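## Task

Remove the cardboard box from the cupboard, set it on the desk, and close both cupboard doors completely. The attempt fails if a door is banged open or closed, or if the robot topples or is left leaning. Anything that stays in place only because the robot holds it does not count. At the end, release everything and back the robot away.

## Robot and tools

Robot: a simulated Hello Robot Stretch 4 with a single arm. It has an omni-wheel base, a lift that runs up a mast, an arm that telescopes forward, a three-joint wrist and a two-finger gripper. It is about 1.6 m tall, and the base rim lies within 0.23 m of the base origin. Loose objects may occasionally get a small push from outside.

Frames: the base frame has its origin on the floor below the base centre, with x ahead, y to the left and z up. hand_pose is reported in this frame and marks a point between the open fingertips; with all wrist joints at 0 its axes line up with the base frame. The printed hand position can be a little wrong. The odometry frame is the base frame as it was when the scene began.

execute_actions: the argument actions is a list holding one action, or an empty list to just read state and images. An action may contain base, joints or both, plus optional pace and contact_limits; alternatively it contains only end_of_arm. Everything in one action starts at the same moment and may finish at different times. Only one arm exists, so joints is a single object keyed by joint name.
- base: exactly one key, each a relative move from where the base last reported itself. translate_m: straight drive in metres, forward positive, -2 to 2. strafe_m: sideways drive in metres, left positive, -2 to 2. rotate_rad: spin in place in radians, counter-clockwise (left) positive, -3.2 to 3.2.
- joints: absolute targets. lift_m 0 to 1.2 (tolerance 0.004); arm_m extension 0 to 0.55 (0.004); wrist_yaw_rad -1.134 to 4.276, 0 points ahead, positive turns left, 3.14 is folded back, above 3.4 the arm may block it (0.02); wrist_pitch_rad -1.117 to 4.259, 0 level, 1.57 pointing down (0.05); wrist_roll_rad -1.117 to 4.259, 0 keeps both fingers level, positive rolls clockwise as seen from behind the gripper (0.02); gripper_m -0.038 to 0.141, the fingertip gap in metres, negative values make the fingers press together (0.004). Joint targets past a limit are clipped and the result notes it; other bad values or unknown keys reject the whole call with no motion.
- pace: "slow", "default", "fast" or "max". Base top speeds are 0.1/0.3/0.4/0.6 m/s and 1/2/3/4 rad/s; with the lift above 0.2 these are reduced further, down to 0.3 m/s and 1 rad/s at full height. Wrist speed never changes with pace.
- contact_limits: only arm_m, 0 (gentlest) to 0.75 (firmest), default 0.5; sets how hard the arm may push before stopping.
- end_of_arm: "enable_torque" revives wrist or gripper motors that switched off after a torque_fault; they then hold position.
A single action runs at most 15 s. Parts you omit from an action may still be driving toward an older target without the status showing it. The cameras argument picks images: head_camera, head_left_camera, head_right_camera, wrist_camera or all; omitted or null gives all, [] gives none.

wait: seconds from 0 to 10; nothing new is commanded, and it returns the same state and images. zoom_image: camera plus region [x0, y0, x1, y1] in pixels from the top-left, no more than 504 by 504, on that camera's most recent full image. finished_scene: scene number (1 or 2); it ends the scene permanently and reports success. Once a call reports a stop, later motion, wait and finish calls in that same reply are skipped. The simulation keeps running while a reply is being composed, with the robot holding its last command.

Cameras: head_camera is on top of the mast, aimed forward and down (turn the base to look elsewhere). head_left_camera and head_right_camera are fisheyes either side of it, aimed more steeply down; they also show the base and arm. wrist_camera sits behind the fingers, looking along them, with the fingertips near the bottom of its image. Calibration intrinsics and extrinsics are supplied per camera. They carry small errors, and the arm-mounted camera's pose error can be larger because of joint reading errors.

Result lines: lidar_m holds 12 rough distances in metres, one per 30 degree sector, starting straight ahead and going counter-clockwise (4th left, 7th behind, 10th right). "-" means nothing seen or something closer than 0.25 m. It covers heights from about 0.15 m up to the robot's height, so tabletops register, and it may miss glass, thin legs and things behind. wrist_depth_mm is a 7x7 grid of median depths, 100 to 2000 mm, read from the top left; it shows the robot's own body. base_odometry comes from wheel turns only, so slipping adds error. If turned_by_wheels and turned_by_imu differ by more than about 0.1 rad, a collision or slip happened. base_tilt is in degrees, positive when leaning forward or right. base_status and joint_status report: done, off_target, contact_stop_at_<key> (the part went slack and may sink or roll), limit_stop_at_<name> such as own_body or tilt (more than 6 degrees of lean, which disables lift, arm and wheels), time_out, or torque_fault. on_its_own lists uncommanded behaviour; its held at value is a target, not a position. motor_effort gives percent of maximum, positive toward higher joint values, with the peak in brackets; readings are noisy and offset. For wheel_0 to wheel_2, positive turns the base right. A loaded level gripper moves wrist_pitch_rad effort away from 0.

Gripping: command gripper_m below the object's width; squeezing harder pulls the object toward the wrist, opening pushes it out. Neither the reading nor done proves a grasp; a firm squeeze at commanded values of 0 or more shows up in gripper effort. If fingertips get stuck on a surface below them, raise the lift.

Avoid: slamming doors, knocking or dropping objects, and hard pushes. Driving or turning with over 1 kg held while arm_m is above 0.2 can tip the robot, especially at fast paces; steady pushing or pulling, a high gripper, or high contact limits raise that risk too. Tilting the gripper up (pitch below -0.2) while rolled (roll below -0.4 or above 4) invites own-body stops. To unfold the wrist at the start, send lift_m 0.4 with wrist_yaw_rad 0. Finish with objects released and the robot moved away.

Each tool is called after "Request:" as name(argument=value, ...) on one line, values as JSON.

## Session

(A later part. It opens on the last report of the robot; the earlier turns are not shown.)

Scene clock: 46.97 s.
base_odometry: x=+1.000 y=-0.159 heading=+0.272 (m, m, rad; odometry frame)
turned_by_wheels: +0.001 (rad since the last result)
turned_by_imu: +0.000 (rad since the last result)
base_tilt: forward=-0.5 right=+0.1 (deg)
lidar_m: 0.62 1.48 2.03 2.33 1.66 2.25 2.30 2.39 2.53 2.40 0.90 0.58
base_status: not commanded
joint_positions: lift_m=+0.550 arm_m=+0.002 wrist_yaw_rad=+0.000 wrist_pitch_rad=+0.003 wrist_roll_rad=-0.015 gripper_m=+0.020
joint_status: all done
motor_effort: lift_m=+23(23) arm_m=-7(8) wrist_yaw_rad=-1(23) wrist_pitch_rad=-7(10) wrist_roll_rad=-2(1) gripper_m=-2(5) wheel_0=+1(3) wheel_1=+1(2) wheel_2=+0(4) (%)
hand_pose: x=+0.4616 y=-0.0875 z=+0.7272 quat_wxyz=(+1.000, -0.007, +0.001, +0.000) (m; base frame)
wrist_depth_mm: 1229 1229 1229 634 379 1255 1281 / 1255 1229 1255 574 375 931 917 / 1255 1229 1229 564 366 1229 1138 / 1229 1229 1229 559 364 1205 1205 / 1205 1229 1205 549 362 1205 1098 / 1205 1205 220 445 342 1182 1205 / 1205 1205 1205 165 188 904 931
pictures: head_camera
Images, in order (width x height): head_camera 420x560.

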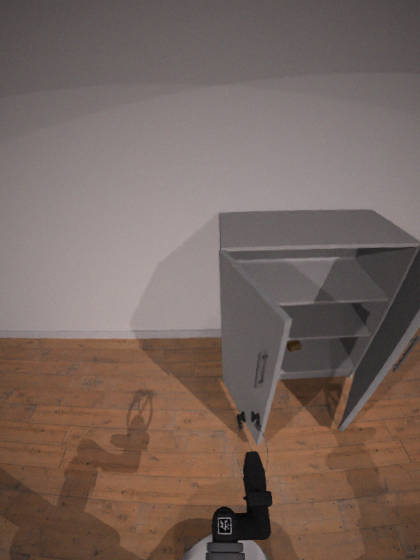

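Request:
execute_actions(actions=[{"base":{"strafe_m":-0.40},"joints":{"lift_m":0.2,"wrist_pitch_rad":0.3,"gripper_m":0.141}}])

Scene clock: 49.80 s.
base_odometry: x=+1.107 y=-0.545 heading=+0.272 (m, m, rad; odometry frame)
turned_by_wheels: +0.000 (rad since the last result)
turned_by_imu: -0.002 (rad since the last result)
base_tilt: forward=-0.6 right=+0.1 (deg)
lidar_m: 1.01 0.61 2.02 2.50 2.02 2.42 2.31 2.39 2.13 2.01 2.10 0.67
base_status: done
joint_positions: lift_m=+0.200 arm_m=+0.002 wrist_yaw_rad=+0.000 wrist_pitch_rad=+0.302 wrist_roll_rad=-0.015 gripper_m=+0.141
joint_status: all done
motor_effort: lift_m=+15(22) arm_m=-7(7) wrist_yaw_rad=+0(0) wrist_pitch_rad=-5(8) wrist_roll_rad=-1(1) gripper_m=+3(0) wheel_0=+0(8) wheel_1=+1(10) wheel_2=-1(0) (%)
hand_pose: x=+0.4485 y=-0.0874 z=+0.2927 quat_wxyz=(+0.989, -0.007, +0.150, +0.001) (m; base frame)
wrist_depth_mm: 627 991 1118 1098 1118 976 1118 / 597 960 1138 1160 1138 377 1160 / 569 1042 1182 1182 1205 387 1205 / 544 960 1098 1118 1182 427 1255 / 530 854 854 854 854 442 1138 / 508 211 768 778 788 421 820 / 554 580 609 155 609 585 647
pictures: head_camera, head_left_camera, head_right_camera, wrist_camera
camera_calibration (this result's frames):
wrist_camera: T_world_to_cam=[[0.00783184, -0.999076, 0.0422617, -0.102217], [-0.285951, -0.0427358, -0.957291, 0.465937], [0.958212, -0.00458745, -0.286022, -0.118697], [0, 0, 0, 1]] pos_world=[0.247772, -0.082755, 0.416407]
Images, in order (width x height): head_camera 420x560, head_left_camera 420x672, head_right_camera 420x672, wrist_camera 616x392.

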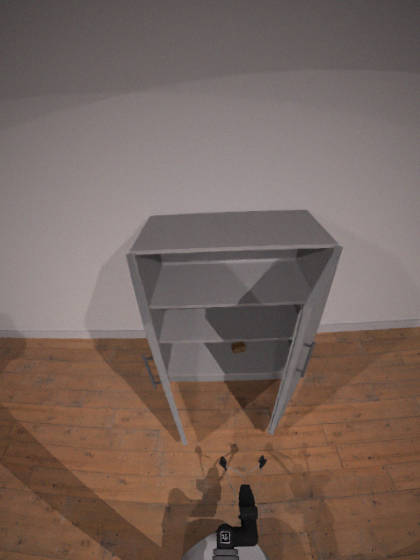

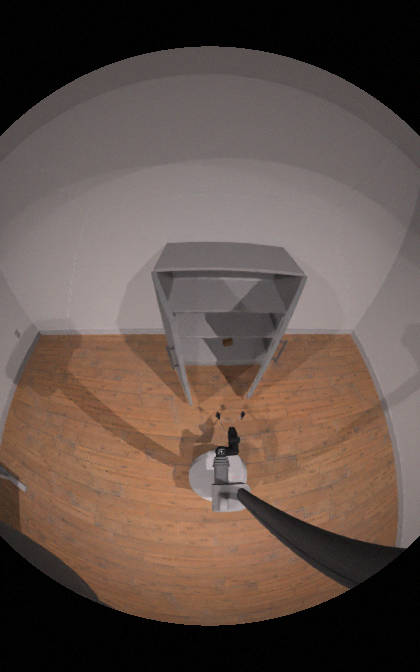

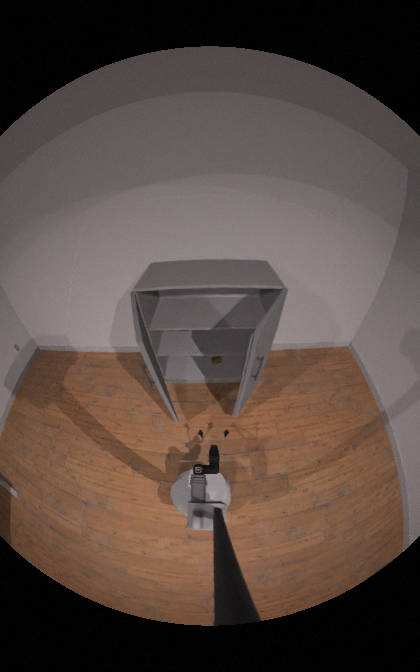

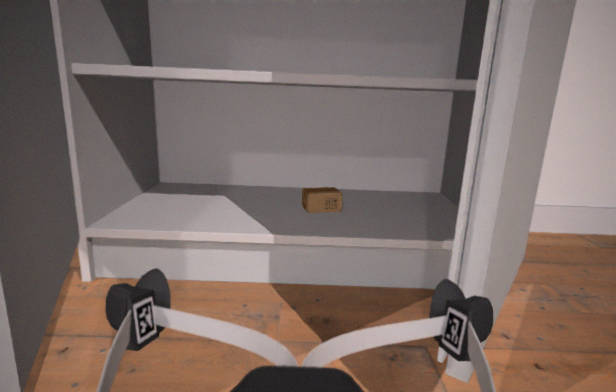

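Request:
execute_actions(actions=[{"base":{"strafe_m":-0.044},"joints":{"lift_m":0.05}}], cameras=[])

Request:
execute_actions(actions=[{"base":{"translate_m":0.25},"joints":{"arm_m":0.2}}])

Scene clock: 51.63 s.
base_odometry: x=+1.119 y=-0.587 heading=+0.272 (m, m, rad; odometry frame)
turned_by_wheels: +0.000 (rad since the last result)
turned_by_imu: +0.000 (rad since the last result)
base_tilt: forward=-0.5 right=+0.1 (deg)
lidar_m: 1.00 0.62 2.03 2.46 2.10 2.43 2.32 2.38 2.07 1.96 2.06 0.65
base_status: done
joint_positions: lift_m=+0.069 arm_m=+0.002 wrist_yaw_rad=+0.000 wrist_pitch_rad=+0.302 wrist_roll_rad=-0.015 gripper_m=+0.141
joint_status: lift_m limit_stop_at_own_body (moved -0.131 of -0.150)
on_its_own: lift_m is slack since a limit_stop_at_own_body (your +0.050 is given up); arm_m is slack since a limit_stop_at_own_body
motor_effort: lift_m=+19(20) arm_m=+0(7) wrist_yaw_rad=+0(0) wrist_pitch_rad=-7(8) wrist_roll_rad=-1(1) gripper_m=+1(2) wheel_0=+1(9) wheel_1=+1(5) wheel_2=-1(2) (%)
hand_pose: x=+0.4485 y=-0.0874 z=+0.1613 quat_wxyz=(+0.989, -0.007, +0.151, +0.001) (m; base frame)
wrist_depth_mm: 741 960 991 931 891 368 1118 / 732 1098 1160 1138 1160 402 1160 / 750 976 1182 1182 1182 452 1229 / 809 820 820 831 820 521 1205 / 676 683 699 715 683 699 768 / 508 211 521 535 539 500 559 / 410 399 415 155 415 415 442
pictures: none
No camera images: the call's "cameras" was empty. Leave "cameras" out to get every camera's image.

not run: a stop came earlier in this reply.

Request:
execute_actions(actions=[{"base":{"translate_m":0.25},"joints":{"arm_m":0.2,"lift_m":0.07}}], cameras=[])

Request:
execute_actions(actions=[{"joints":{"lift_m":0.052,"arm_m":0.3}}])

Scene clock: 53.97 s.
base_odometry: x=+1.359 y=-0.520 heading=+0.272 (m, m, rad; odometry frame)
turned_by_wheels: +0.000 (rad since the last result)
turned_by_imu: -0.001 (rad since the last result)
base_tilt: forward=-0.4 right=+0.0 (deg)
lidar_m: 0.75 0.40 1.71 2.77 2.18 2.68 2.56 2.64 2.07 1.97 1.73 0.41
base_status: done
joint_positions: lift_m=+0.070 arm_m=+0.199 wrist_yaw_rad=+0.000 wrist_pitch_rad=+0.302 wrist_roll_rad=-0.015 gripper_m=+0.141
joint_status: all done
motor_effort: lift_m=+23(24) arm_m=+7(8) wrist_yaw_rad=+0(0) wrist_pitch_rad=-7(7) wrist_roll_rad=-1(2) gripper_m=+2(2) wheel_0=+1(7) wheel_1=+1(5) wheel_2=+0(9) (%)
hand_pose: x=+0.6451 y=-0.0874 z=+0.1620 quat_wxyz=(+0.989, -0.007, +0.151, +0.001) (m; base frame)
wrist_depth_mm: 683 699 691 691 691 691 585 / 715 723 715 715 715 715 580 / 732 741 741 741 732 741 569 / 564 585 597 512 640 661 554 / 379 389 397 404 415 421 433 / 379 212 379 382 355 353 382 / 392 389 394 155 394 399 397
pictures: none
No camera images: the call's "cameras" was empty. Leave "cameras" out to get every camera's image.

Scene clock: 55.27 s.
base_odometry: x=+1.359 y=-0.520 heading=+0.272 (m, m, rad; odometry frame)
turned_by_wheels: +0.000 (rad since the last result)
turned_by_imu: +0.000 (rad since the last result)
base_tilt: forward=-0.4 right=+0.0 (deg)
lidar_m: 0.74 0.40 1.70 2.79 2.16 2.65 2.54 2.66 2.08 1.95 1.72 0.42
base_status: not commanded
joint_positions: lift_m=+0.052 arm_m=+0.299 wrist_yaw_rad=+0.000 wrist_pitch_rad=+0.302 wrist_roll_rad=-0.015 gripper_m=+0.141
joint_status: all done
motor_effort: lift_m=+15(22) arm_m=+7(6) wrist_yaw_rad=-1(0) wrist_pitch_rad=-8(7) wrist_roll_rad=-1(2) gripper_m=+4(3) wheel_0=+2(2) wheel_1=+1(1) wheel_2=+0(0) (%)
hand_pose: x=+0.7451 y=-0.0874 z=+0.1447 quat_wxyz=(+0.989, -0.007, +0.151, +0.001) (m; base frame)
wrist_depth_mm: 591 597 591 597 597 597 574 / 615 615 615 621 615 621 574 / 640 640 640 634 640 640 569 / 500 517 530 410 574 591 539 / 340 343 353 359 368 377 387 / 256 211 263 267 271 252 281 / 279 277 279 155 279 279 279
pictures: head_camera, head_left_camera, head_right_camera, wrist_camera
camera_calibration (this result's frames):
wrist_camera: T_world_to_cam=[[0.00799741, -0.999075, 0.0422608, -0.098363], [-0.286068, -0.0427817, -0.957254, 0.409113], [0.958176, -0.00443391, -0.286145, -0.445132], [0, 0, 0, 1]] pos_world=[0.544335, -0.0827431, 0.26841]
Images, in order (width x height): head_camera 420x560, head_left_camera 420x672, head_right_camera 420x672, wrist_camera 616x392.

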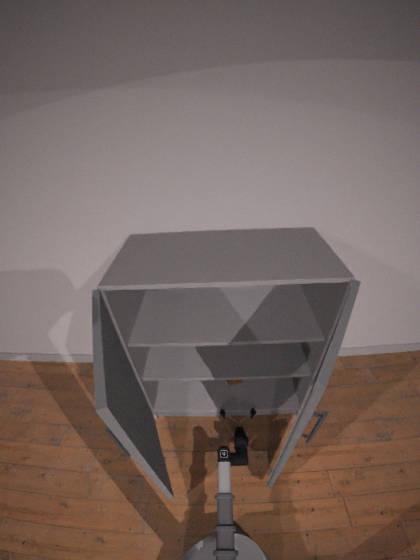

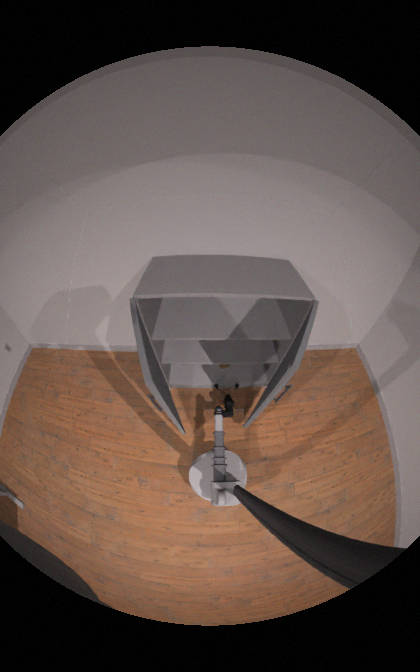

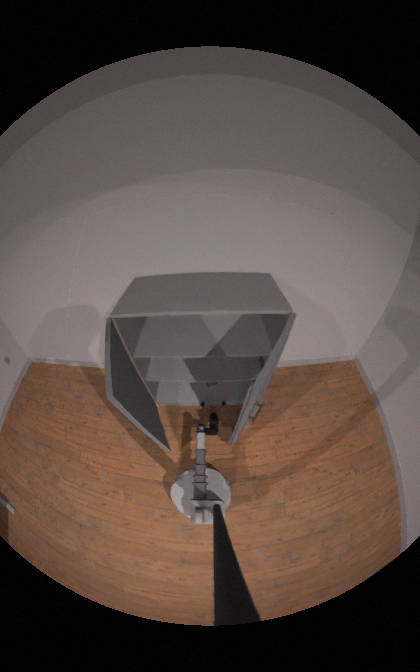

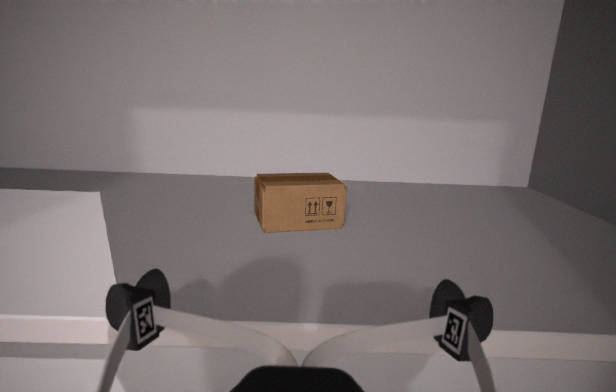

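Request:
execute_actions(actions=[{"joints":{"lift_m":0.042,"arm_m":0.45}}], cameras=["wrist_camera"])

Scene clock: 57.00 s.
base_odometry: x=+1.359 y=-0.520 heading=+0.272 (m, m, rad; odometry frame)
turned_by_wheels: +0.000 (rad since the last result)
turned_by_imu: +0.000 (rad since the last result)
base_tilt: forward=-0.6 right=+0.1 (deg)
lidar_m: 0.74 0.40 1.67 2.77 2.18 2.70 2.54 2.66 2.05 1.97 1.77 0.41
base_status: not commanded
joint_positions: lift_m=+0.043 arm_m=+0.449 wrist_yaw_rad=-0.001 wrist_pitch_rad=+0.298 wrist_roll_rad=-0.015 gripper_m=+0.141
joint_status: all done
motor_effort: lift_m=+13(16) arm_m=+8(10) wrist_yaw_rad=+4(9) wrist_pitch_rad=+5(7) wrist_roll_rad=-2(2) gripper_m=-3(2) wheel_0=+1(2) wheel_1=+1(1) wheel_2=-1(1) (%)
hand_pose: x=+0.8951 y=-0.0878 z=+0.1361 quat_wxyz=(+0.989, -0.007, +0.148, +0.000) (m; base frame)
wrist_depth_mm: 455 455 455 455 455 459 452 / 469 469 473 469 473 477 473 / 488 488 488 488 492 492 488 / 484 496 500 500 500 504 500 / 325 332 297 257 351 364 373 / 244 207 251 256 260 220 270 / 196 191 193 153 198 200 213
pictures: wrist_camera
camera_calibration (this result's frames):
wrist_camera: T_world_to_cam=[[0.00622892, -0.999082, 0.0423824, -0.0980763], [-0.281889, -0.0424187, -0.958509, 0.440233], [0.959427, -0.00597664, -0.281894, -0.593197], [0, 0, 0, 1]] pos_world=[0.693837, -0.0828575, 0.258905]
Images, in order (width x height): wrist_camera 616x392.

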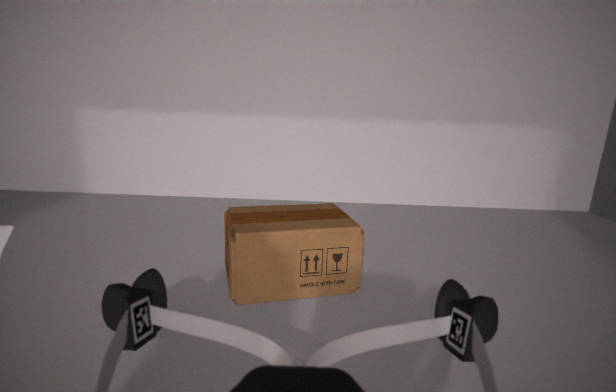

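Request:
execute_actions(actions=[{"joints":{"lift_m":0.051,"arm_m":0.53},"pace":"slow"}], cameras=["wrist_camera"])

Scene clock: 59.13 s.
base_odometry: x=+1.359 y=-0.520 heading=+0.272 (m, m, rad; odometry frame)
turned_by_wheels: +0.000 (rad since the last result)
turned_by_imu: +0.000 (rad since the last result)
base_tilt: forward=-0.5 right=+0.0 (deg)
lidar_m: 0.73 0.40 1.69 2.77 2.19 2.68 2.55 2.66 2.07 1.96 1.73 0.41
base_status: not commanded
joint_positions: lift_m=+0.051 arm_m=+0.529 wrist_yaw_rad=+0.000 wrist_pitch_rad=+0.302 wrist_roll_rad=-0.015 gripper_m=+0.141
joint_status: all done
motor_effort: lift_m=+24(22) arm_m=+7(7) wrist_yaw_rad=+0(5) wrist_pitch_rad=-6(7) wrist_roll_rad=-1(0) gripper_m=+3(2) wheel_0=+2(2) wheel_1=+1(1) wheel_2=-1(1) (%)
hand_pose: x=+0.9750 y=-0.0874 z=+0.1430 quat_wxyz=(+0.989, -0.007, +0.150, +0.001) (m; base frame)
wrist_depth_mm: 382 379 382 379 382 382 379 / 394 392 394 394 394 394 394 / 407 410 404 410 407 407 407 / 418 424 427 424 427 424 424 / 334 342 324 229 364 373 382 / 253 208 183 188 194 249 277 / 204 198 190 154 202 207 220
pictures: wrist_camera
camera_calibration (this result's frames):
wrist_camera: T_world_to_cam=[[0.00781185, -0.999072, 0.0423634, -0.100023], [-0.285853, -0.0428279, -0.957316, 0.473117], [0.958242, -0.00463128, -0.285922, -0.666043], [0, 0, 0, 1]] pos_world=[0.774253, -0.0827524, 0.266723]
Images, in order (width x height): wrist_camera 616x392.

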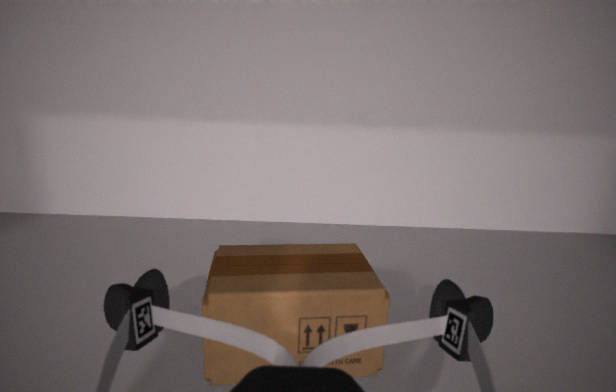

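Request:
execute_actions(actions=[{"joints":{"gripper_m":0.04}}], cameras=["wrist_camera"])

Request:
execute_actions(actions=[{"joints":{"lift_m":0.09},"pace":"slow"}], cameras=["wrist_camera"])

Scene clock: 61.23 s.
base_odometry: x=+1.359 y=-0.520 heading=+0.272 (m, m, rad; odometry frame)
turned_by_wheels: +0.000 (rad since the last result)
turned_by_imu: +0.000 (rad since the last result)
base_tilt: forward=-0.5 right=+0.1 (deg)
lidar_m: 0.73 0.40 1.68 2.78 2.20 2.68 2.57 2.68 2.04 1.97 1.74 0.40
base_status: not commanded
joint_positions: lift_m=+0.051 arm_m=+0.529 wrist_yaw_rad=+0.000 wrist_pitch_rad=+0.303 wrist_roll_rad=-0.015 gripper_m=+0.040
joint_status: all done
motor_effort: lift_m=+23(24) arm_m=+7(7) wrist_yaw_rad=+0(0) wrist_pitch_rad=-9(10) wrist_roll_rad=-2(2) gripper_m=-21(22) wheel_0=+1(2) wheel_1=+1(1) wheel_2=-1(1) (%)
hand_pose: x=+0.9750 y=-0.0874 z=+0.1428 quat_wxyz=(+0.989, -0.007, +0.151, +0.001) (m; base frame)
wrist_depth_mm: 379 382 379 379 379 379 379 / 394 392 394 394 397 394 394 / 407 410 407 407 407 410 407 / 421 424 424 427 424 424 424 / 332 338 342 218 362 368 377 / 252 253 178 172 181 271 277 / 202 189 172 174 182 177 218
pictures: wrist_camera
camera_calibration (this result's frames):
wrist_camera: T_world_to_cam=[[0.00788852, -0.999071, 0.0423554, -0.100075], [-0.286838, -0.0428375, -0.957021, 0.473743], [0.957947, -0.00459964, -0.286909, -0.665626], [0, 0, 0, 1]] pos_world=[0.774311, -0.0827499, 0.266646]
Images, in order (width x height): wrist_camera 616x392.

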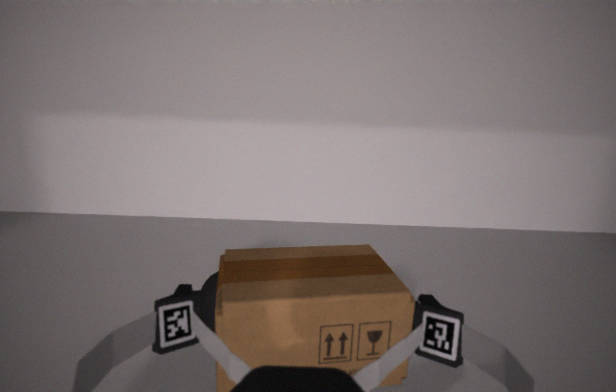

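Scene clock: 62.40 s.
base_odometry: x=+1.359 y=-0.520 heading=+0.272 (m, m, rad; odometry frame)
turned_by_wheels: +0.000 (rad since the last result)
turned_by_imu: +0.000 (rad since the last result)
base_tilt: forward=-0.5 right=+0.1 (deg)
lidar_m: 0.74 0.38 1.68 2.78 2.17 2.67 2.57 2.64 2.07 1.98 1.73 0.40
base_status: not commanded
joint_positions: lift_m=+0.090 arm_m=+0.529 wrist_yaw_rad=+0.000 wrist_pitch_rad=+0.303 wrist_roll_rad=-0.015 gripper_m=+0.041
joint_status: all done
motor_effort: lift_m=+24(25) arm_m=+7(7) wrist_yaw_rad=+0(0) wrist_pitch_rad=-9(9) wrist_roll_rad=-2(1) gripper_m=-20(22) wheel_0=+2(1) wheel_1=+1(1) wheel_2=-1(1) (%)
hand_pose: x=+0.9750 y=-0.0874 z=+0.1817 quat_wxyz=(+0.989, -0.007, +0.151, +0.001) (m; base frame)
wrist_depth_mm: 379 379 379 379 379 382 379 / 394 394 394 394 394 394 394 / 410 410 413 410 407 410 410 / 424 424 424 424 424 424 427 / 427 433 436 218 436 439 436 / 320 324 178 172 181 347 353 / 257 241 172 175 182 177 277
pictures: wrist_camera
camera_calibration (this result's frames):
wrist_camera: T_world_to_cam=[[0.00789368, -0.999071, 0.0423544, -0.101729], [-0.286955, -0.0428374, -0.956986, 0.511107], [0.957912, -0.00459964, -0.287026, -0.654394], [0, 0, 0, 1]] pos_world=[0.774319, -0.0827499, 0.305602]
Images, in order (width x height): wrist_camera 616x392.

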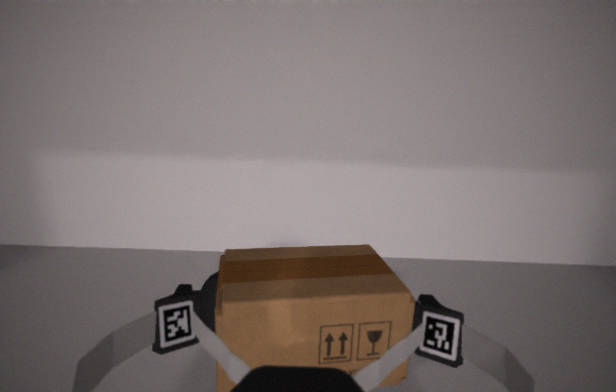

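Request:
execute_actions(actions=[{"joints":{"arm_m":0.1},"base":{"translate_m":-0.3}}])

Scene clock: 65.10 s.
base_odometry: x=+1.070 y=-0.600 heading=+0.271 (m, m, rad; odometry frame)
turned_by_wheels: +0.000 (rad since the last result)
turned_by_imu: +0.001 (rad since the last result)
base_tilt: forward=-0.5 right=+0.0 (deg)
lidar_m: 1.05 0.62 2.13 2.17 2.07 2.37 2.26 2.35 2.07 1.96 2.04 0.69
base_status: done
joint_positions: lift_m=+0.090 arm_m=+0.101 wrist_yaw_rad=+0.000 wrist_pitch_rad=+0.304 wrist_roll_rad=-0.015 gripper_m=+0.041
joint_status: all done
motor_effort: lift_m=+23(24) arm_m=-7(7) wrist_yaw_rad=+0(1) wrist_pitch_rad=-9(11) wrist_roll_rad=-1(2) gripper_m=-25(21) wheel_0=-2(7) wheel_1=+0(7) wheel_2=-1(11) (%)
hand_pose: x=+0.5474 y=-0.0875 z=+0.1816 quat_wxyz=(+0.988, -0.007, +0.151, +0.001) (m; base frame)
wrist_depth_mm: 715 917 878 820 931 312 1078 / 741 1098 1118 1098 1098 325 1138 / 750 1042 1138 1118 1118 336 1182 / 768 778 778 768 778 364 1160 / 715 723 732 218 732 427 820 / 539 544 178 172 180 559 597 / 436 407 172 174 182 177 469
pictures: head_camera, head_left_camera, head_right_camera, wrist_camera
camera_calibration (this result's frames):
wrist_camera: T_world_to_cam=[[0.00777842, -0.999073, 0.0423512, -0.0983241], [-0.287332, -0.0427995, -0.956874, 0.388551], [0.9578, -0.00472588, -0.287398, -0.244755], [0, 0, 0, 1]] pos_world=[0.346834, -0.0827597, 0.305617]
Images, in order (width x height): head_camera 420x560, head_left_camera 420x672, head_right_camera 420x672, wrist_camera 616x392.

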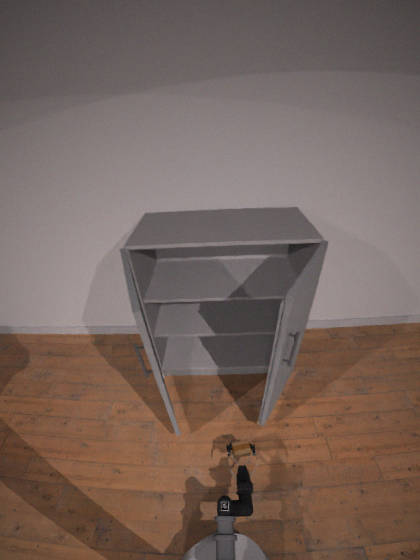

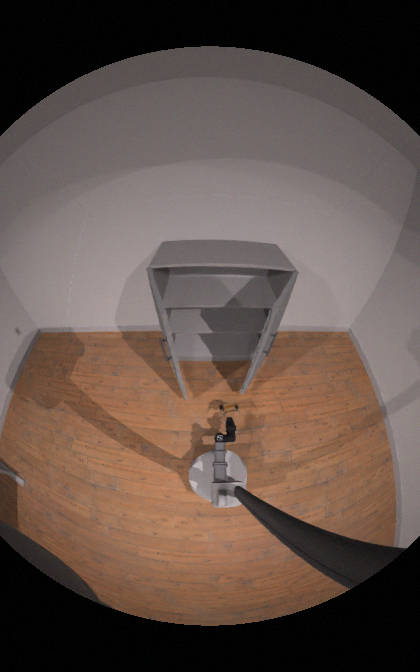

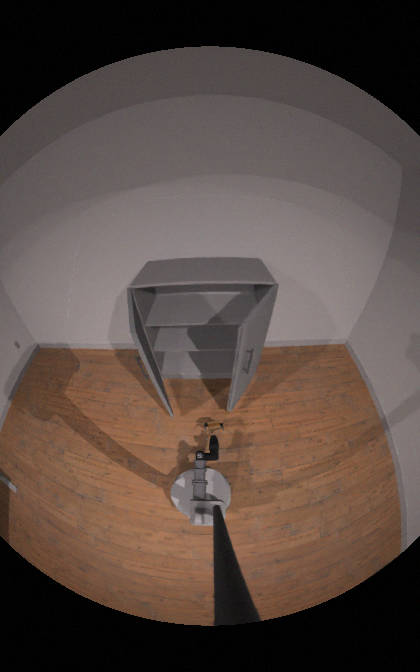

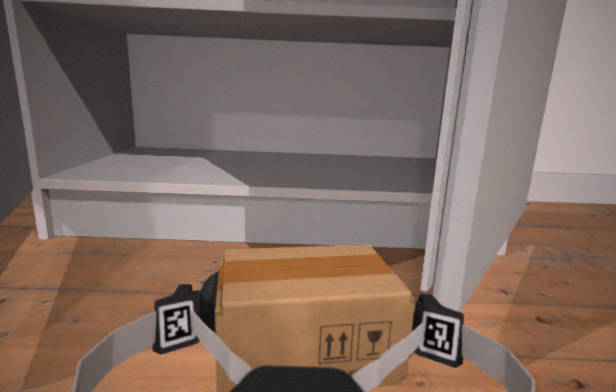

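Request:
execute_actions(actions=[{"joints":{"arm_m":0.03,"lift_m":0.18},"base":{"translate_m":-0.15}}], cameras=[])

Request:
execute_actions(actions=[{"base":{"rotate_rad":1.571}}])

Scene clock: 67.10 s.
base_odometry: x=+0.926 y=-0.641 heading=+0.271 (m, m, rad; odometry frame)
turned_by_wheels: +0.000 (rad since the last result)
turned_by_imu: +0.000 (rad since the last result)
base_tilt: forward=-0.5 right=+0.0 (deg)
lidar_m: 0.82 0.81 2.31 2.05 2.04 2.21 2.11 2.18 2.08 1.97 2.05 0.88
base_status: done
joint_positions: lift_m=+0.180 arm_m=+0.031 wrist_yaw_rad=+0.000 wrist_pitch_rad=+0.304 wrist_roll_rad=-0.015 gripper_m=+0.041
joint_status: all done
motor_effort: lift_m=+24(24) arm_m=-7(6) wrist_yaw_rad=+0(1) wrist_pitch_rad=-10(10) wrist_roll_rad=-2(1) gripper_m=-21(24) wheel_0=-3(5) wheel_1=+0(5) wheel_2=+1(8) (%)
hand_pose: x=+0.4774 y=-0.0874 z=+0.2716 quat_wxyz=(+0.988, -0.007, +0.151, +0.001) (m; base frame)
wrist_depth_mm: 574 1098 1255 1255 1255 732 1281 / 647 1042 1308 1308 564 809 1336 / 699 1118 1366 1336 615 917 1430 / 691 1025 1008 1042 627 1336 1397 / 831 946 946 218 603 1008 1060 / 699 707 178 172 180 759 788 / 569 530 172 174 182 177 609
pictures: none
No camera images: the call's "cameras" was empty. Leave "cameras" out to get every camera's image.

Scene clock: 69.17 s.
base_odometry: x=+0.926 y=-0.641 heading=+1.842 (m, m, rad; odometry frame)
turned_by_wheels: +1.571 (rad since the last result)
turned_by_imu: +1.576 (rad since the last result)
base_tilt: forward=-0.5 right=+0.0 (deg)
lidar_m: 2.02 2.06 2.21 2.08 2.16 2.07 1.96 2.06 0.84 0.87 0.85 2.31
base_status: done
joint_positions: lift_m=+0.180 arm_m=+0.031 wrist_yaw_rad=+0.000 wrist_pitch_rad=+0.303 wrist_roll_rad=-0.015 gripper_m=+0.041
joint_status: not commanded
motor_effort: lift_m=+23(24) arm_m=-7(7) wrist_yaw_rad=-1(2) wrist_pitch_rad=-10(11) wrist_roll_rad=+0(1) gripper_m=-24(24) wheel_0=-3(7) wheel_1=+1(6) wheel_2=+0(8) (%)
hand_pose: x=+0.4775 y=-0.0874 z=+0.2717 quat_wxyz=(+0.988, -0.007, +0.151, +0.001) (m; base frame)
wrist_depth_mm: - - - - - - - / - - - - - - - / - - - - - - - / 1366 1397 1464 1499 1618 1576 1661 / 931 946 960 218 1008 1042 1060 / 707 707 178 172 180 768 778 / 564 530 172 175 182 177 615
pictures: head_camera, head_left_camera, head_right_camera, wrist_camera
camera_calibration (this result's frames):
wrist_camera: T_world_to_cam=[[0.00818168, -0.999069, 0.0423476, -0.101672], [-0.287203, -0.0429125, -0.956908, 0.454547], [0.957835, -0.00433323, -0.287287, -0.151872], [0, 0, 0, 1]] pos_world=[0.276847, -0.0827294, 0.395635]
Images, in order (width x height): head_camera 420x560, head_left_camera 420x672, head_right_camera 420x672, wrist_camera 616x392.

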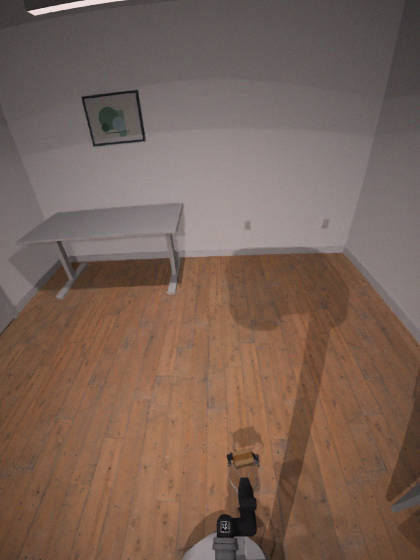

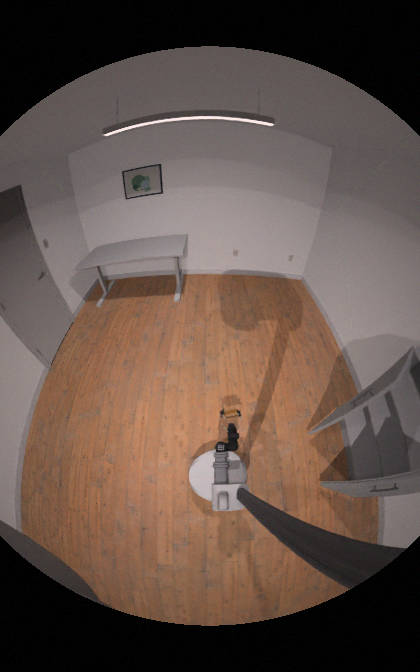

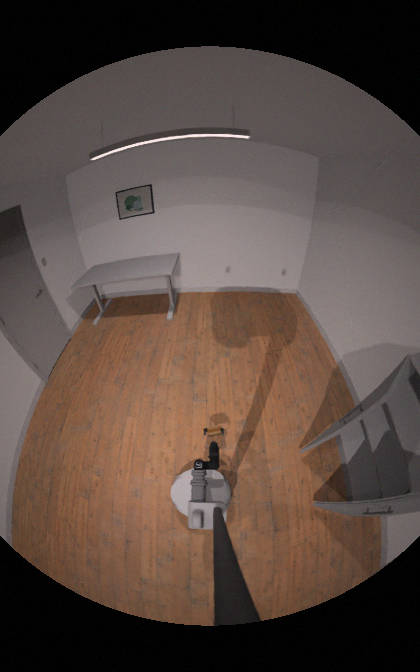

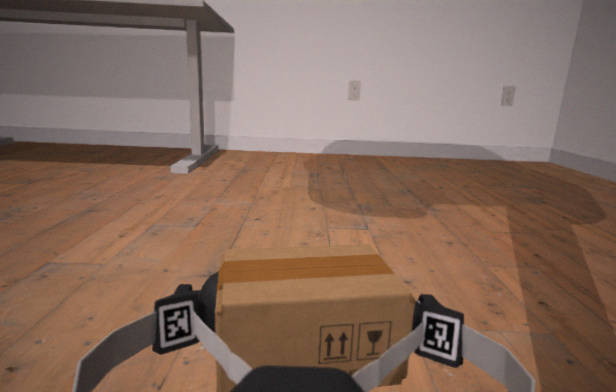

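Request:
execute_actions(actions=[{"base":{"rotate_rad":0.312}}], cameras=[])

Request:
execute_actions(actions=[{"base":{"translate_m":1.3},"joints":{"lift_m":0.92},"pace":"fast"}])

Scene clock: 70.67 s.
base_odometry: x=+0.926 y=-0.641 heading=+2.154 (m, m, rad; odometry frame)
turned_by_wheels: +0.312 (rad since the last result)
turned_by_imu: +0.313 (rad since the last result)
base_tilt: forward=-0.6 right=+0.0 (deg)
lidar_m: 2.02 2.35 2.09 2.08 2.24 1.98 1.98 1.87 0.85 0.82 1.96 2.77
base_status: done
joint_positions: lift_m=+0.180 arm_m=+0.031 wrist_yaw_rad=+0.000 wrist_pitch_rad=+0.303 wrist_roll_rad=-0.015 gripper_m=+0.041
joint_status: not commanded
motor_effort: lift_m=+23(23) arm_m=-7(7) wrist_yaw_rad=+0(1) wrist_pitch_rad=-10(10) wrist_roll_rad=-1(1) gripper_m=-19(18) wheel_0=-3(6) wheel_1=+1(4) wheel_2=-1(8) (%)
hand_pose: x=+0.4775 y=-0.0874 z=+0.2717 quat_wxyz=(+0.988, -0.007, +0.151, +0.001) (m; base frame)
wrist_depth_mm: - - - - - - - / - - - - - - - / - - - - - - - / 1366 1430 1464 1537 1576 1618 1708 / 946 946 960 218 1008 1042 1060 / 707 707 178 172 181 768 778 / 569 530 172 174 182 177 615
pictures: none
No camera images: the call's "cameras" was empty. Leave "cameras" out to get every camera's image.

Scene clock: 75.20 s.
base_odometry: x=+0.210 y=+0.444 heading=+2.154 (m, m, rad; odometry frame)
turned_by_wheels: +0.000 (rad since the last result)
turned_by_imu: -0.006 (rad since the last result)
base_tilt: forward=-0.4 right=+0.0 (deg)
lidar_m: 0.75 0.87 1.54 1.72 2.06 3.22 3.22 1.52 1.76 2.01 1.75 0.73
base_status: done
joint_positions: lift_m=+0.920 arm_m=+0.031 wrist_yaw_rad=+0.000 wrist_pitch_rad=+0.303 wrist_roll_rad=-0.015 gripper_m=+0.041
joint_status: all done
motor_effort: lift_m=+23(27) arm_m=-7(7) wrist_yaw_rad=+0(0) wrist_pitch_rad=-10(10) wrist_roll_rad=-1(1) gripper_m=-26(26) wheel_0=+0(9) wheel_1=-1(5) wheel_2=+2(15) (%)
hand_pose: x=+0.4774 y=-0.0874 z=+1.0117 quat_wxyz=(+0.988, -0.007, +0.151, +0.001) (m; base frame)
wrist_depth_mm: 1537 1430 1308 1229 1160 1098 1042 / 1661 1537 1397 1281 1182 1118 1060 / 1708 1537 1430 1336 1229 1160 1098 / 1430 1537 1430 1366 1281 1205 1118 / 991 1008 1025 218 1060 1229 1160 / 741 750 178 171 181 1255 1182 / 1618 640 172 175 182 177 1229
pictures: head_camera, head_left_camera, head_right_camera, wrist_camera
camera_calibration (this result's frames):
wrist_camera: T_world_to_cam=[[0.00800476, -0.999071, 0.0423477, -0.132974], [-0.287089, -0.0428623, -0.956945, 1.16269], [0.957871, -0.00449745, -0.287165, 0.0606058], [0, 0, 0, 1]] pos_world=[0.276807, -0.0827423, 1.13566]
Images, in order (width x height): head_camera 420x560, head_left_camera 420x672, head_right_camera 420x672, wrist_camera 616x392.

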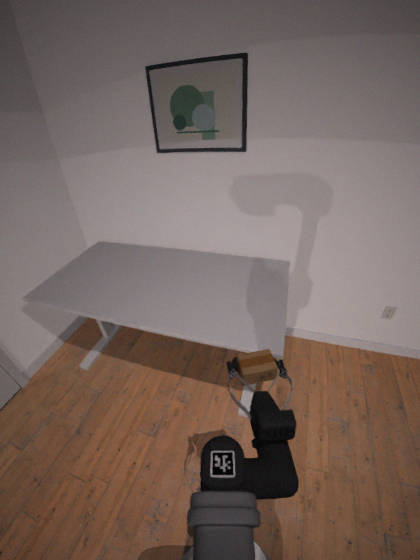

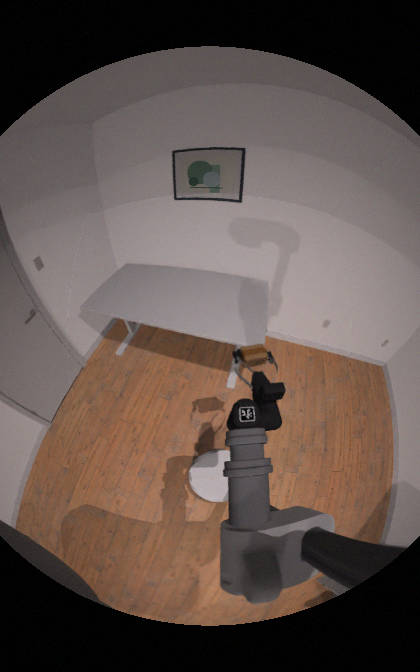

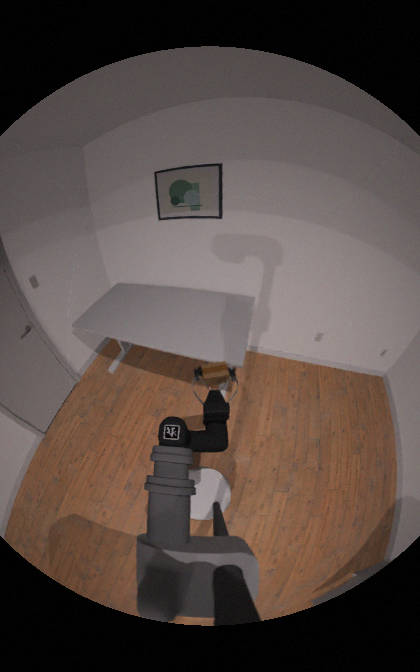

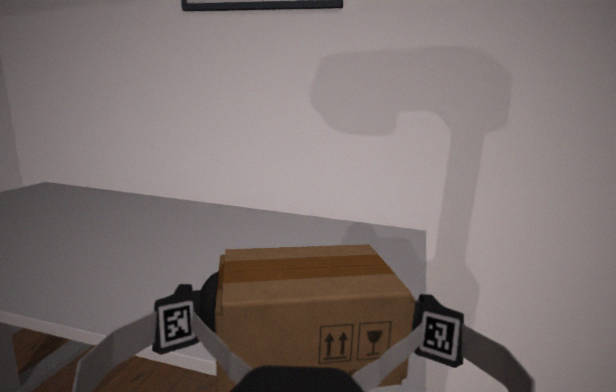

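Request:
execute_actions(actions=[{"base":{"translate_m":0.15},"joints":{"lift_m":0.70,"arm_m":0.42}}])

Scene clock: 77.77 s.
base_odometry: x=+0.127 y=+0.570 heading=+2.154 (m, m, rad; odometry frame)
turned_by_wheels: +0.000 (rad since the last result)
turned_by_imu: -0.001 (rad since the last result)
base_tilt: forward=-0.3 right=+0.1 (deg)
lidar_m: 0.58 0.71 1.29 1.66 2.00 3.32 3.37 1.63 2.07 2.06 1.60 0.61
base_status: done
joint_positions: lift_m=+0.700 arm_m=+0.419 wrist_yaw_rad=+0.000 wrist_pitch_rad=+0.303 wrist_roll_rad=-0.015 gripper_m=+0.041
joint_status: all done
motor_effort: lift_m=+15(22) arm_m=+7(8) wrist_yaw_rad=-1(1) wrist_pitch_rad=-10(10) wrist_roll_rad=-1(0) gripper_m=-22(24) wheel_0=+3(7) wheel_1=+0(4) wheel_2=-1(8) (%)
hand_pose: x=+0.8650 y=-0.0874 z=+0.7923 quat_wxyz=(+0.988, -0.007, +0.151, +0.001) (m; base frame)
wrist_depth_mm: 904 842 778 732 683 647 615 / 960 866 809 750 699 661 627 / 991 917 842 788 732 683 647 / 668 691 715 732 732 699 676 / 455 466 469 219 492 504 668 / 343 345 178 172 181 370 377 / 276 258 172 174 182 177 298
pictures: head_camera, head_left_camera, head_right_camera, wrist_camera
camera_calibration (this result's frames):
wrist_camera: T_world_to_cam=[[0.00812437, -0.99907, 0.0423469, -0.126856], [-0.287199, -0.0428954, -0.95691, 1.06406], [0.957836, -0.00438772, -0.287281, -0.373486], [0, 0, 0, 1]] pos_world=[0.664367, -0.0827337, 0.916287]
Images, in order (width x height): head_camera 420x560, head_left_camera 420x672, head_right_camera 420x672, wrist_camera 616x392.

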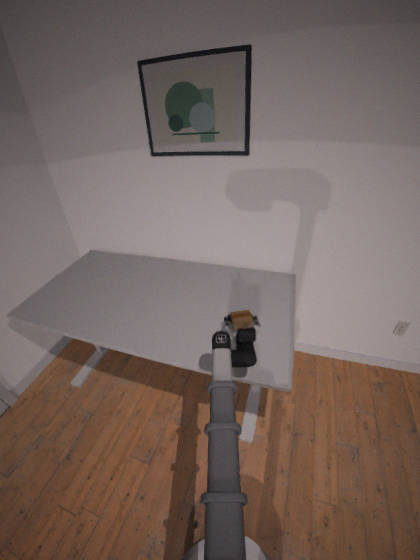

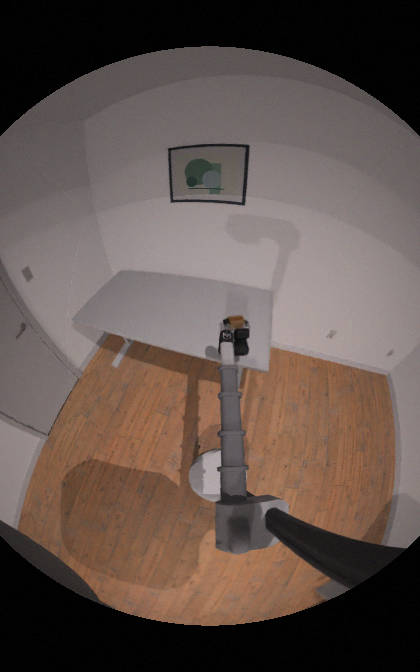

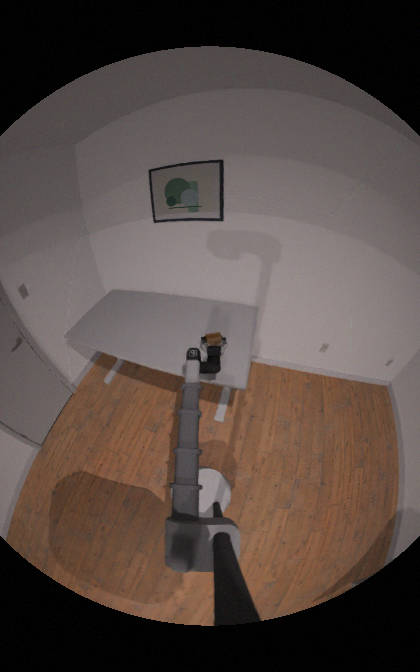

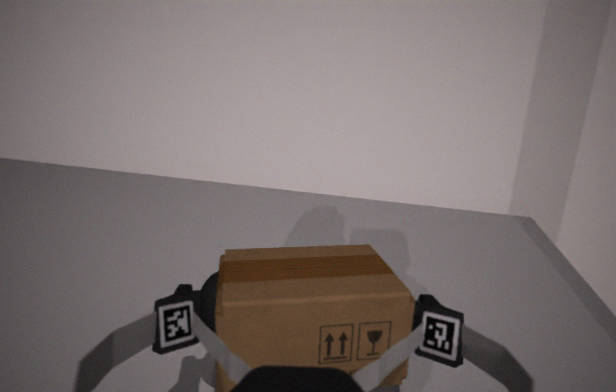

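Request:
execute_actions(actions=[{"joints":{"lift_m":0.668},"pace":"slow"}], cameras=["wrist_camera"])

Scene clock: 78.93 s.
base_odometry: x=+0.127 y=+0.570 heading=+2.154 (m, m, rad; odometry frame)
turned_by_wheels: +0.000 (rad since the last result)
turned_by_imu: +0.000 (rad since the last result)
base_tilt: forward=-0.5 right=+0.1 (deg)
lidar_m: 0.59 0.70 1.30 1.66 2.01 3.36 3.39 1.65 2.06 2.07 1.60 0.59
base_status: not commanded
joint_positions: lift_m=+0.668 arm_m=+0.419 wrist_yaw_rad=+0.000 wrist_pitch_rad=+0.303 wrist_roll_rad=-0.015 gripper_m=+0.041
joint_status: all done
motor_effort: lift_m=+15(15) arm_m=+7(7) wrist_yaw_rad=-1(1) wrist_pitch_rad=-10(10) wrist_roll_rad=+0(0) gripper_m=-28(22) wheel_0=+3(2) wheel_1=+0(0) wheel_2=-1(1) (%)
hand_pose: x=+0.8650 y=-0.0874 z=+0.7603 quat_wxyz=(+0.988, -0.007, +0.151, +0.001) (m; base frame)
wrist_depth_mm: 917 831 788 732 691 640 615 / 946 878 809 759 707 661 627 / 960 904 842 788 732 683 647 / 559 580 591 615 634 654 668 / 377 387 392 218 413 418 430 / 287 287 178 171 181 309 314 / 230 216 172 174 182 177 249
pictures: wrist_camera
camera_calibration (this result's frames):
wrist_camera: T_world_to_cam=[[0.00812405, -0.99907, 0.042347, -0.125501], [-0.2872, -0.0428953, -0.95691, 1.03345], [0.957836, -0.00438804, -0.287281, -0.382678], [0, 0, 0, 1]] pos_world=[0.664368, -0.0827337, 0.884296]
Images, in order (width x height): wrist_camera 616x392.

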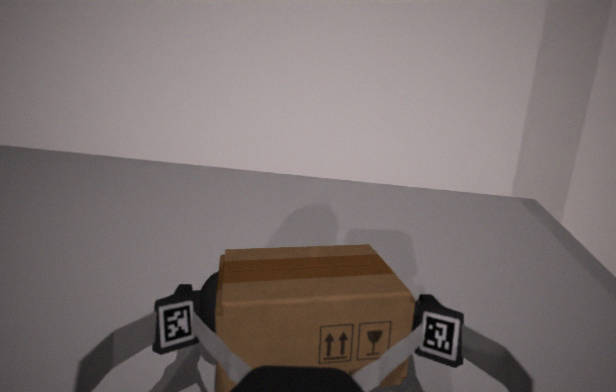

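Request:
execute_actions(actions=[{"joints":{"lift_m":0.651},"pace":"slow"}], cameras=[])

Scene clock: 79.87 s.
base_odometry: x=+0.127 y=+0.570 heading=+2.154 (m, m, rad; odometry frame)
turned_by_wheels: +0.000 (rad since the last result)
turned_by_imu: +0.000 (rad since the last result)
base_tilt: forward=-0.6 right=+0.1 (deg)
lidar_m: 0.61 0.70 1.30 1.65 1.99 3.36 3.36 1.63 2.07 2.08 1.56 0.59
base_status: not commanded
joint_positions: lift_m=+0.651 arm_m=+0.419 wrist_yaw_rad=+0.000 wrist_pitch_rad=+0.303 wrist_roll_rad=-0.015 gripper_m=+0.041
joint_status: all done
motor_effort: lift_m=+15(12) arm_m=+7(7) wrist_yaw_rad=-1(1) wrist_pitch_rad=-10(10) wrist_roll_rad=-1(1) gripper_m=-22(21) wheel_0=+2(2) wheel_1=+0(0) wheel_2=-1(1) (%)
hand_pose: x=+0.8650 y=-0.0874 z=+0.7433 quat_wxyz=(+0.988, -0.007, +0.151, +0.001) (m; base frame)
wrist_depth_mm: 917 842 788 732 683 640 609 / 960 878 809 759 707 668 627 / 960 891 831 768 732 676 647 / 500 517 530 544 569 591 661 / 338 343 349 219 368 377 384 / 256 258 178 172 181 277 281 / 206 193 172 174 182 177 222
pictures: none
No camera images: the call's "cameras" was empty. Leave "cameras" out to get every camera's image.

Request:
execute_actions(actions=[{"joints":{"lift_m":0.644},"pace":"slow"}], cameras=[])

Scene clock: 80.60 s.
base_odometry: x=+0.127 y=+0.570 heading=+2.154 (m, m, rad; odometry frame)
turned_by_wheels: +0.000 (rad since the last result)
turned_by_imu: +0.000 (rad since the last result)
base_tilt: forward=-0.4 right=+0.1 (deg)
lidar_m: 0.60 0.70 1.28 1.66 1.99 3.37 3.36 1.64 2.05 2.08 1.61 0.60
base_status: not commanded
joint_positions: lift_m=+0.644 arm_m=+0.419 wrist_yaw_rad=+0.000 wrist_pitch_rad=+0.303 wrist_roll_rad=-0.015 gripper_m=+0.041
joint_status: all done
motor_effort: lift_m=+15(16) arm_m=+7(7) wrist_yaw_rad=-1(1) wrist_pitch_rad=-9(11) wrist_roll_rad=-2(1) gripper_m=-21(22) wheel_0=+2(2) wheel_1=+0(0) wheel_2=-1(1) (%)
hand_pose: x=+0.8650 y=-0.0874 z=+0.7365 quat_wxyz=(+0.989, -0.007, +0.151, +0.001) (m; base frame)
wrist_depth_mm: 904 842 788 732 676 647 615 / 960 878 809 750 699 661 621 / 917 878 831 778 732 683 654 / 480 492 508 525 539 559 661 / 324 329 334 218 349 359 368 / 244 247 178 172 181 264 270 / 197 185 172 174 182 177 213
pictures: none
No camera images: the call's "cameras" was empty. Leave "cameras" out to get every camera's image.

Request:
execute_actions(actions=[{"joints":{"gripper_m":0.141},"pace":"slow"}], cameras=["wrist_camera"])

Request:
execute_actions(actions=[{"joints":{"arm_m":0.02,"lift_m":0.66}}], cameras=["head_camera","wrist_camera"])

Scene clock: 85.20 s.
base_odometry: x=+0.127 y=+0.570 heading=+2.154 (m, m, rad; odometry frame)
turned_by_wheels: +0.000 (rad since the last result)
turned_by_imu: -0.001 (rad since the last result)
base_tilt: forward=-0.4 right=+0.1 (deg)
lidar_m: 0.61 0.69 1.27 1.66 2.01 3.36 3.37 1.63 2.08 2.04 1.60 0.60
base_status: not commanded
joint_positions: lift_m=+0.644 arm_m=+0.419 wrist_yaw_rad=+0.001 wrist_pitch_rad=+0.301 wrist_roll_rad=-0.015 gripper_m=+0.141
joint_status: all done
motor_effort: lift_m=+15(15) arm_m=+7(7) wrist_yaw_rad=-2(2) wrist_pitch_rad=-4(9) wrist_roll_rad=+1(0) gripper_m=+1(25) wheel_0=+2(2) wheel_1=+0(0) wheel_2=-1(1) (%)
hand_pose: x=+0.8652 y=-0.0873 z=+0.7369 quat_wxyz=(+0.989, -0.008, +0.150, +0.001) (m; base frame)
wrist_depth_mm: 917 842 778 732 683 640 609 / 960 878 809 759 699 668 627 / 946 891 831 778 723 683 647 / 480 496 512 530 549 569 654 / 327 330 297 220 353 364 370 / 246 209 182 189 197 242 270 / 198 193 189 155 200 202 214
pictures: wrist_camera
camera_calibration (this result's frames):
wrist_camera: T_world_to_cam=[[0.00846978, -0.999061, 0.0424943, -0.124811], [-0.285192, -0.0431443, -0.957499, 1.00982], [0.958433, -0.00400923, -0.28529, -0.391553], [0, 0, 0, 1]] pos_world=[0.664326, -0.0826964, 0.860495]
Images, in order (width x height): wrist_camera 616x392.

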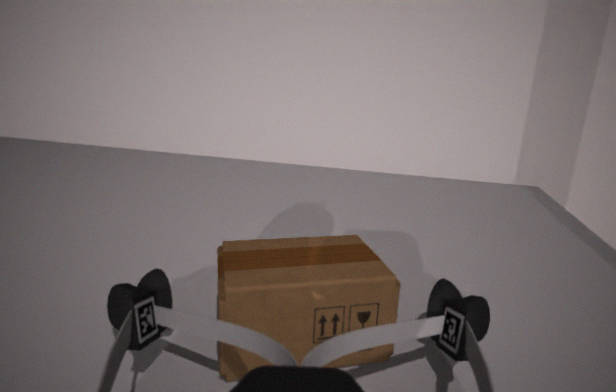

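Scene clock: 87.50 s.
base_odometry: x=+0.127 y=+0.570 heading=+2.154 (m, m, rad; odometry frame)
turned_by_wheels: +0.000 (rad since the last result)
turned_by_imu: +0.000 (rad since the last result)
base_tilt: forward=-0.6 right=+0.0 (deg)
lidar_m: 0.59 0.67 1.29 1.66 1.98 3.37 3.35 1.60 2.07 2.09 1.58 0.57
base_status: not commanded
joint_positions: lift_m=+0.660 arm_m=+0.021 wrist_yaw_rad=+0.000 wrist_pitch_rad=+0.302 wrist_roll_rad=-0.015 gripper_m=+0.141
joint_status: all done
motor_effort: lift_m=+23(23) arm_m=-7(8) wrist_yaw_rad=+0(2) wrist_pitch_rad=-7(7) wrist_roll_rad=-1(1) gripper_m=+1(2) wheel_0=+2(2) wheel_1=+0(0) wheel_2=-1(1) (%)
hand_pose: x=+0.4675 y=-0.0875 z=+0.7519 quat_wxyz=(+0.989, -0.007, +0.151, +0.001) (m; base frame)
wrist_depth_mm: 1366 1281 1182 1118 1025 960 917 / 1430 1336 1229 1138 1060 1008 960 / 1025 1098 1182 1160 1078 1025 976 / 539 559 569 580 615 1042 991 / 1618 433 407 389 397 466 1042 / 1576 212 1366 1308 349 327 1060 / 1255 1205 1281 155 1229 1138 1118
pictures: head_camera, wrist_camera
camera_calibration (this result's frames):
wrist_camera: T_world_to_cam=[[0.00784464, -0.999066, 0.0424853, -0.121967], [-0.286279, -0.042952, -0.957183, 0.911037], [0.958114, -0.00465389, -0.286349, -0.00524514], [0, 0, 0, 1]] pos_world=[0.266793, -0.0827466, 0.875709]
Images, in order (width x height): head_camera 420x560, wrist_camera 616x392.

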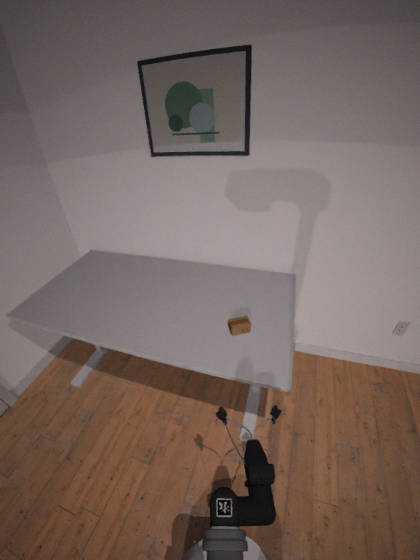

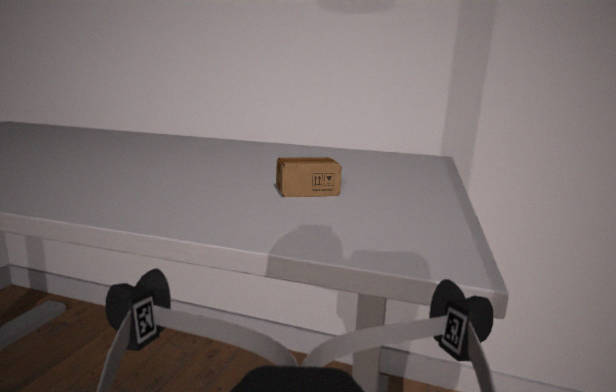

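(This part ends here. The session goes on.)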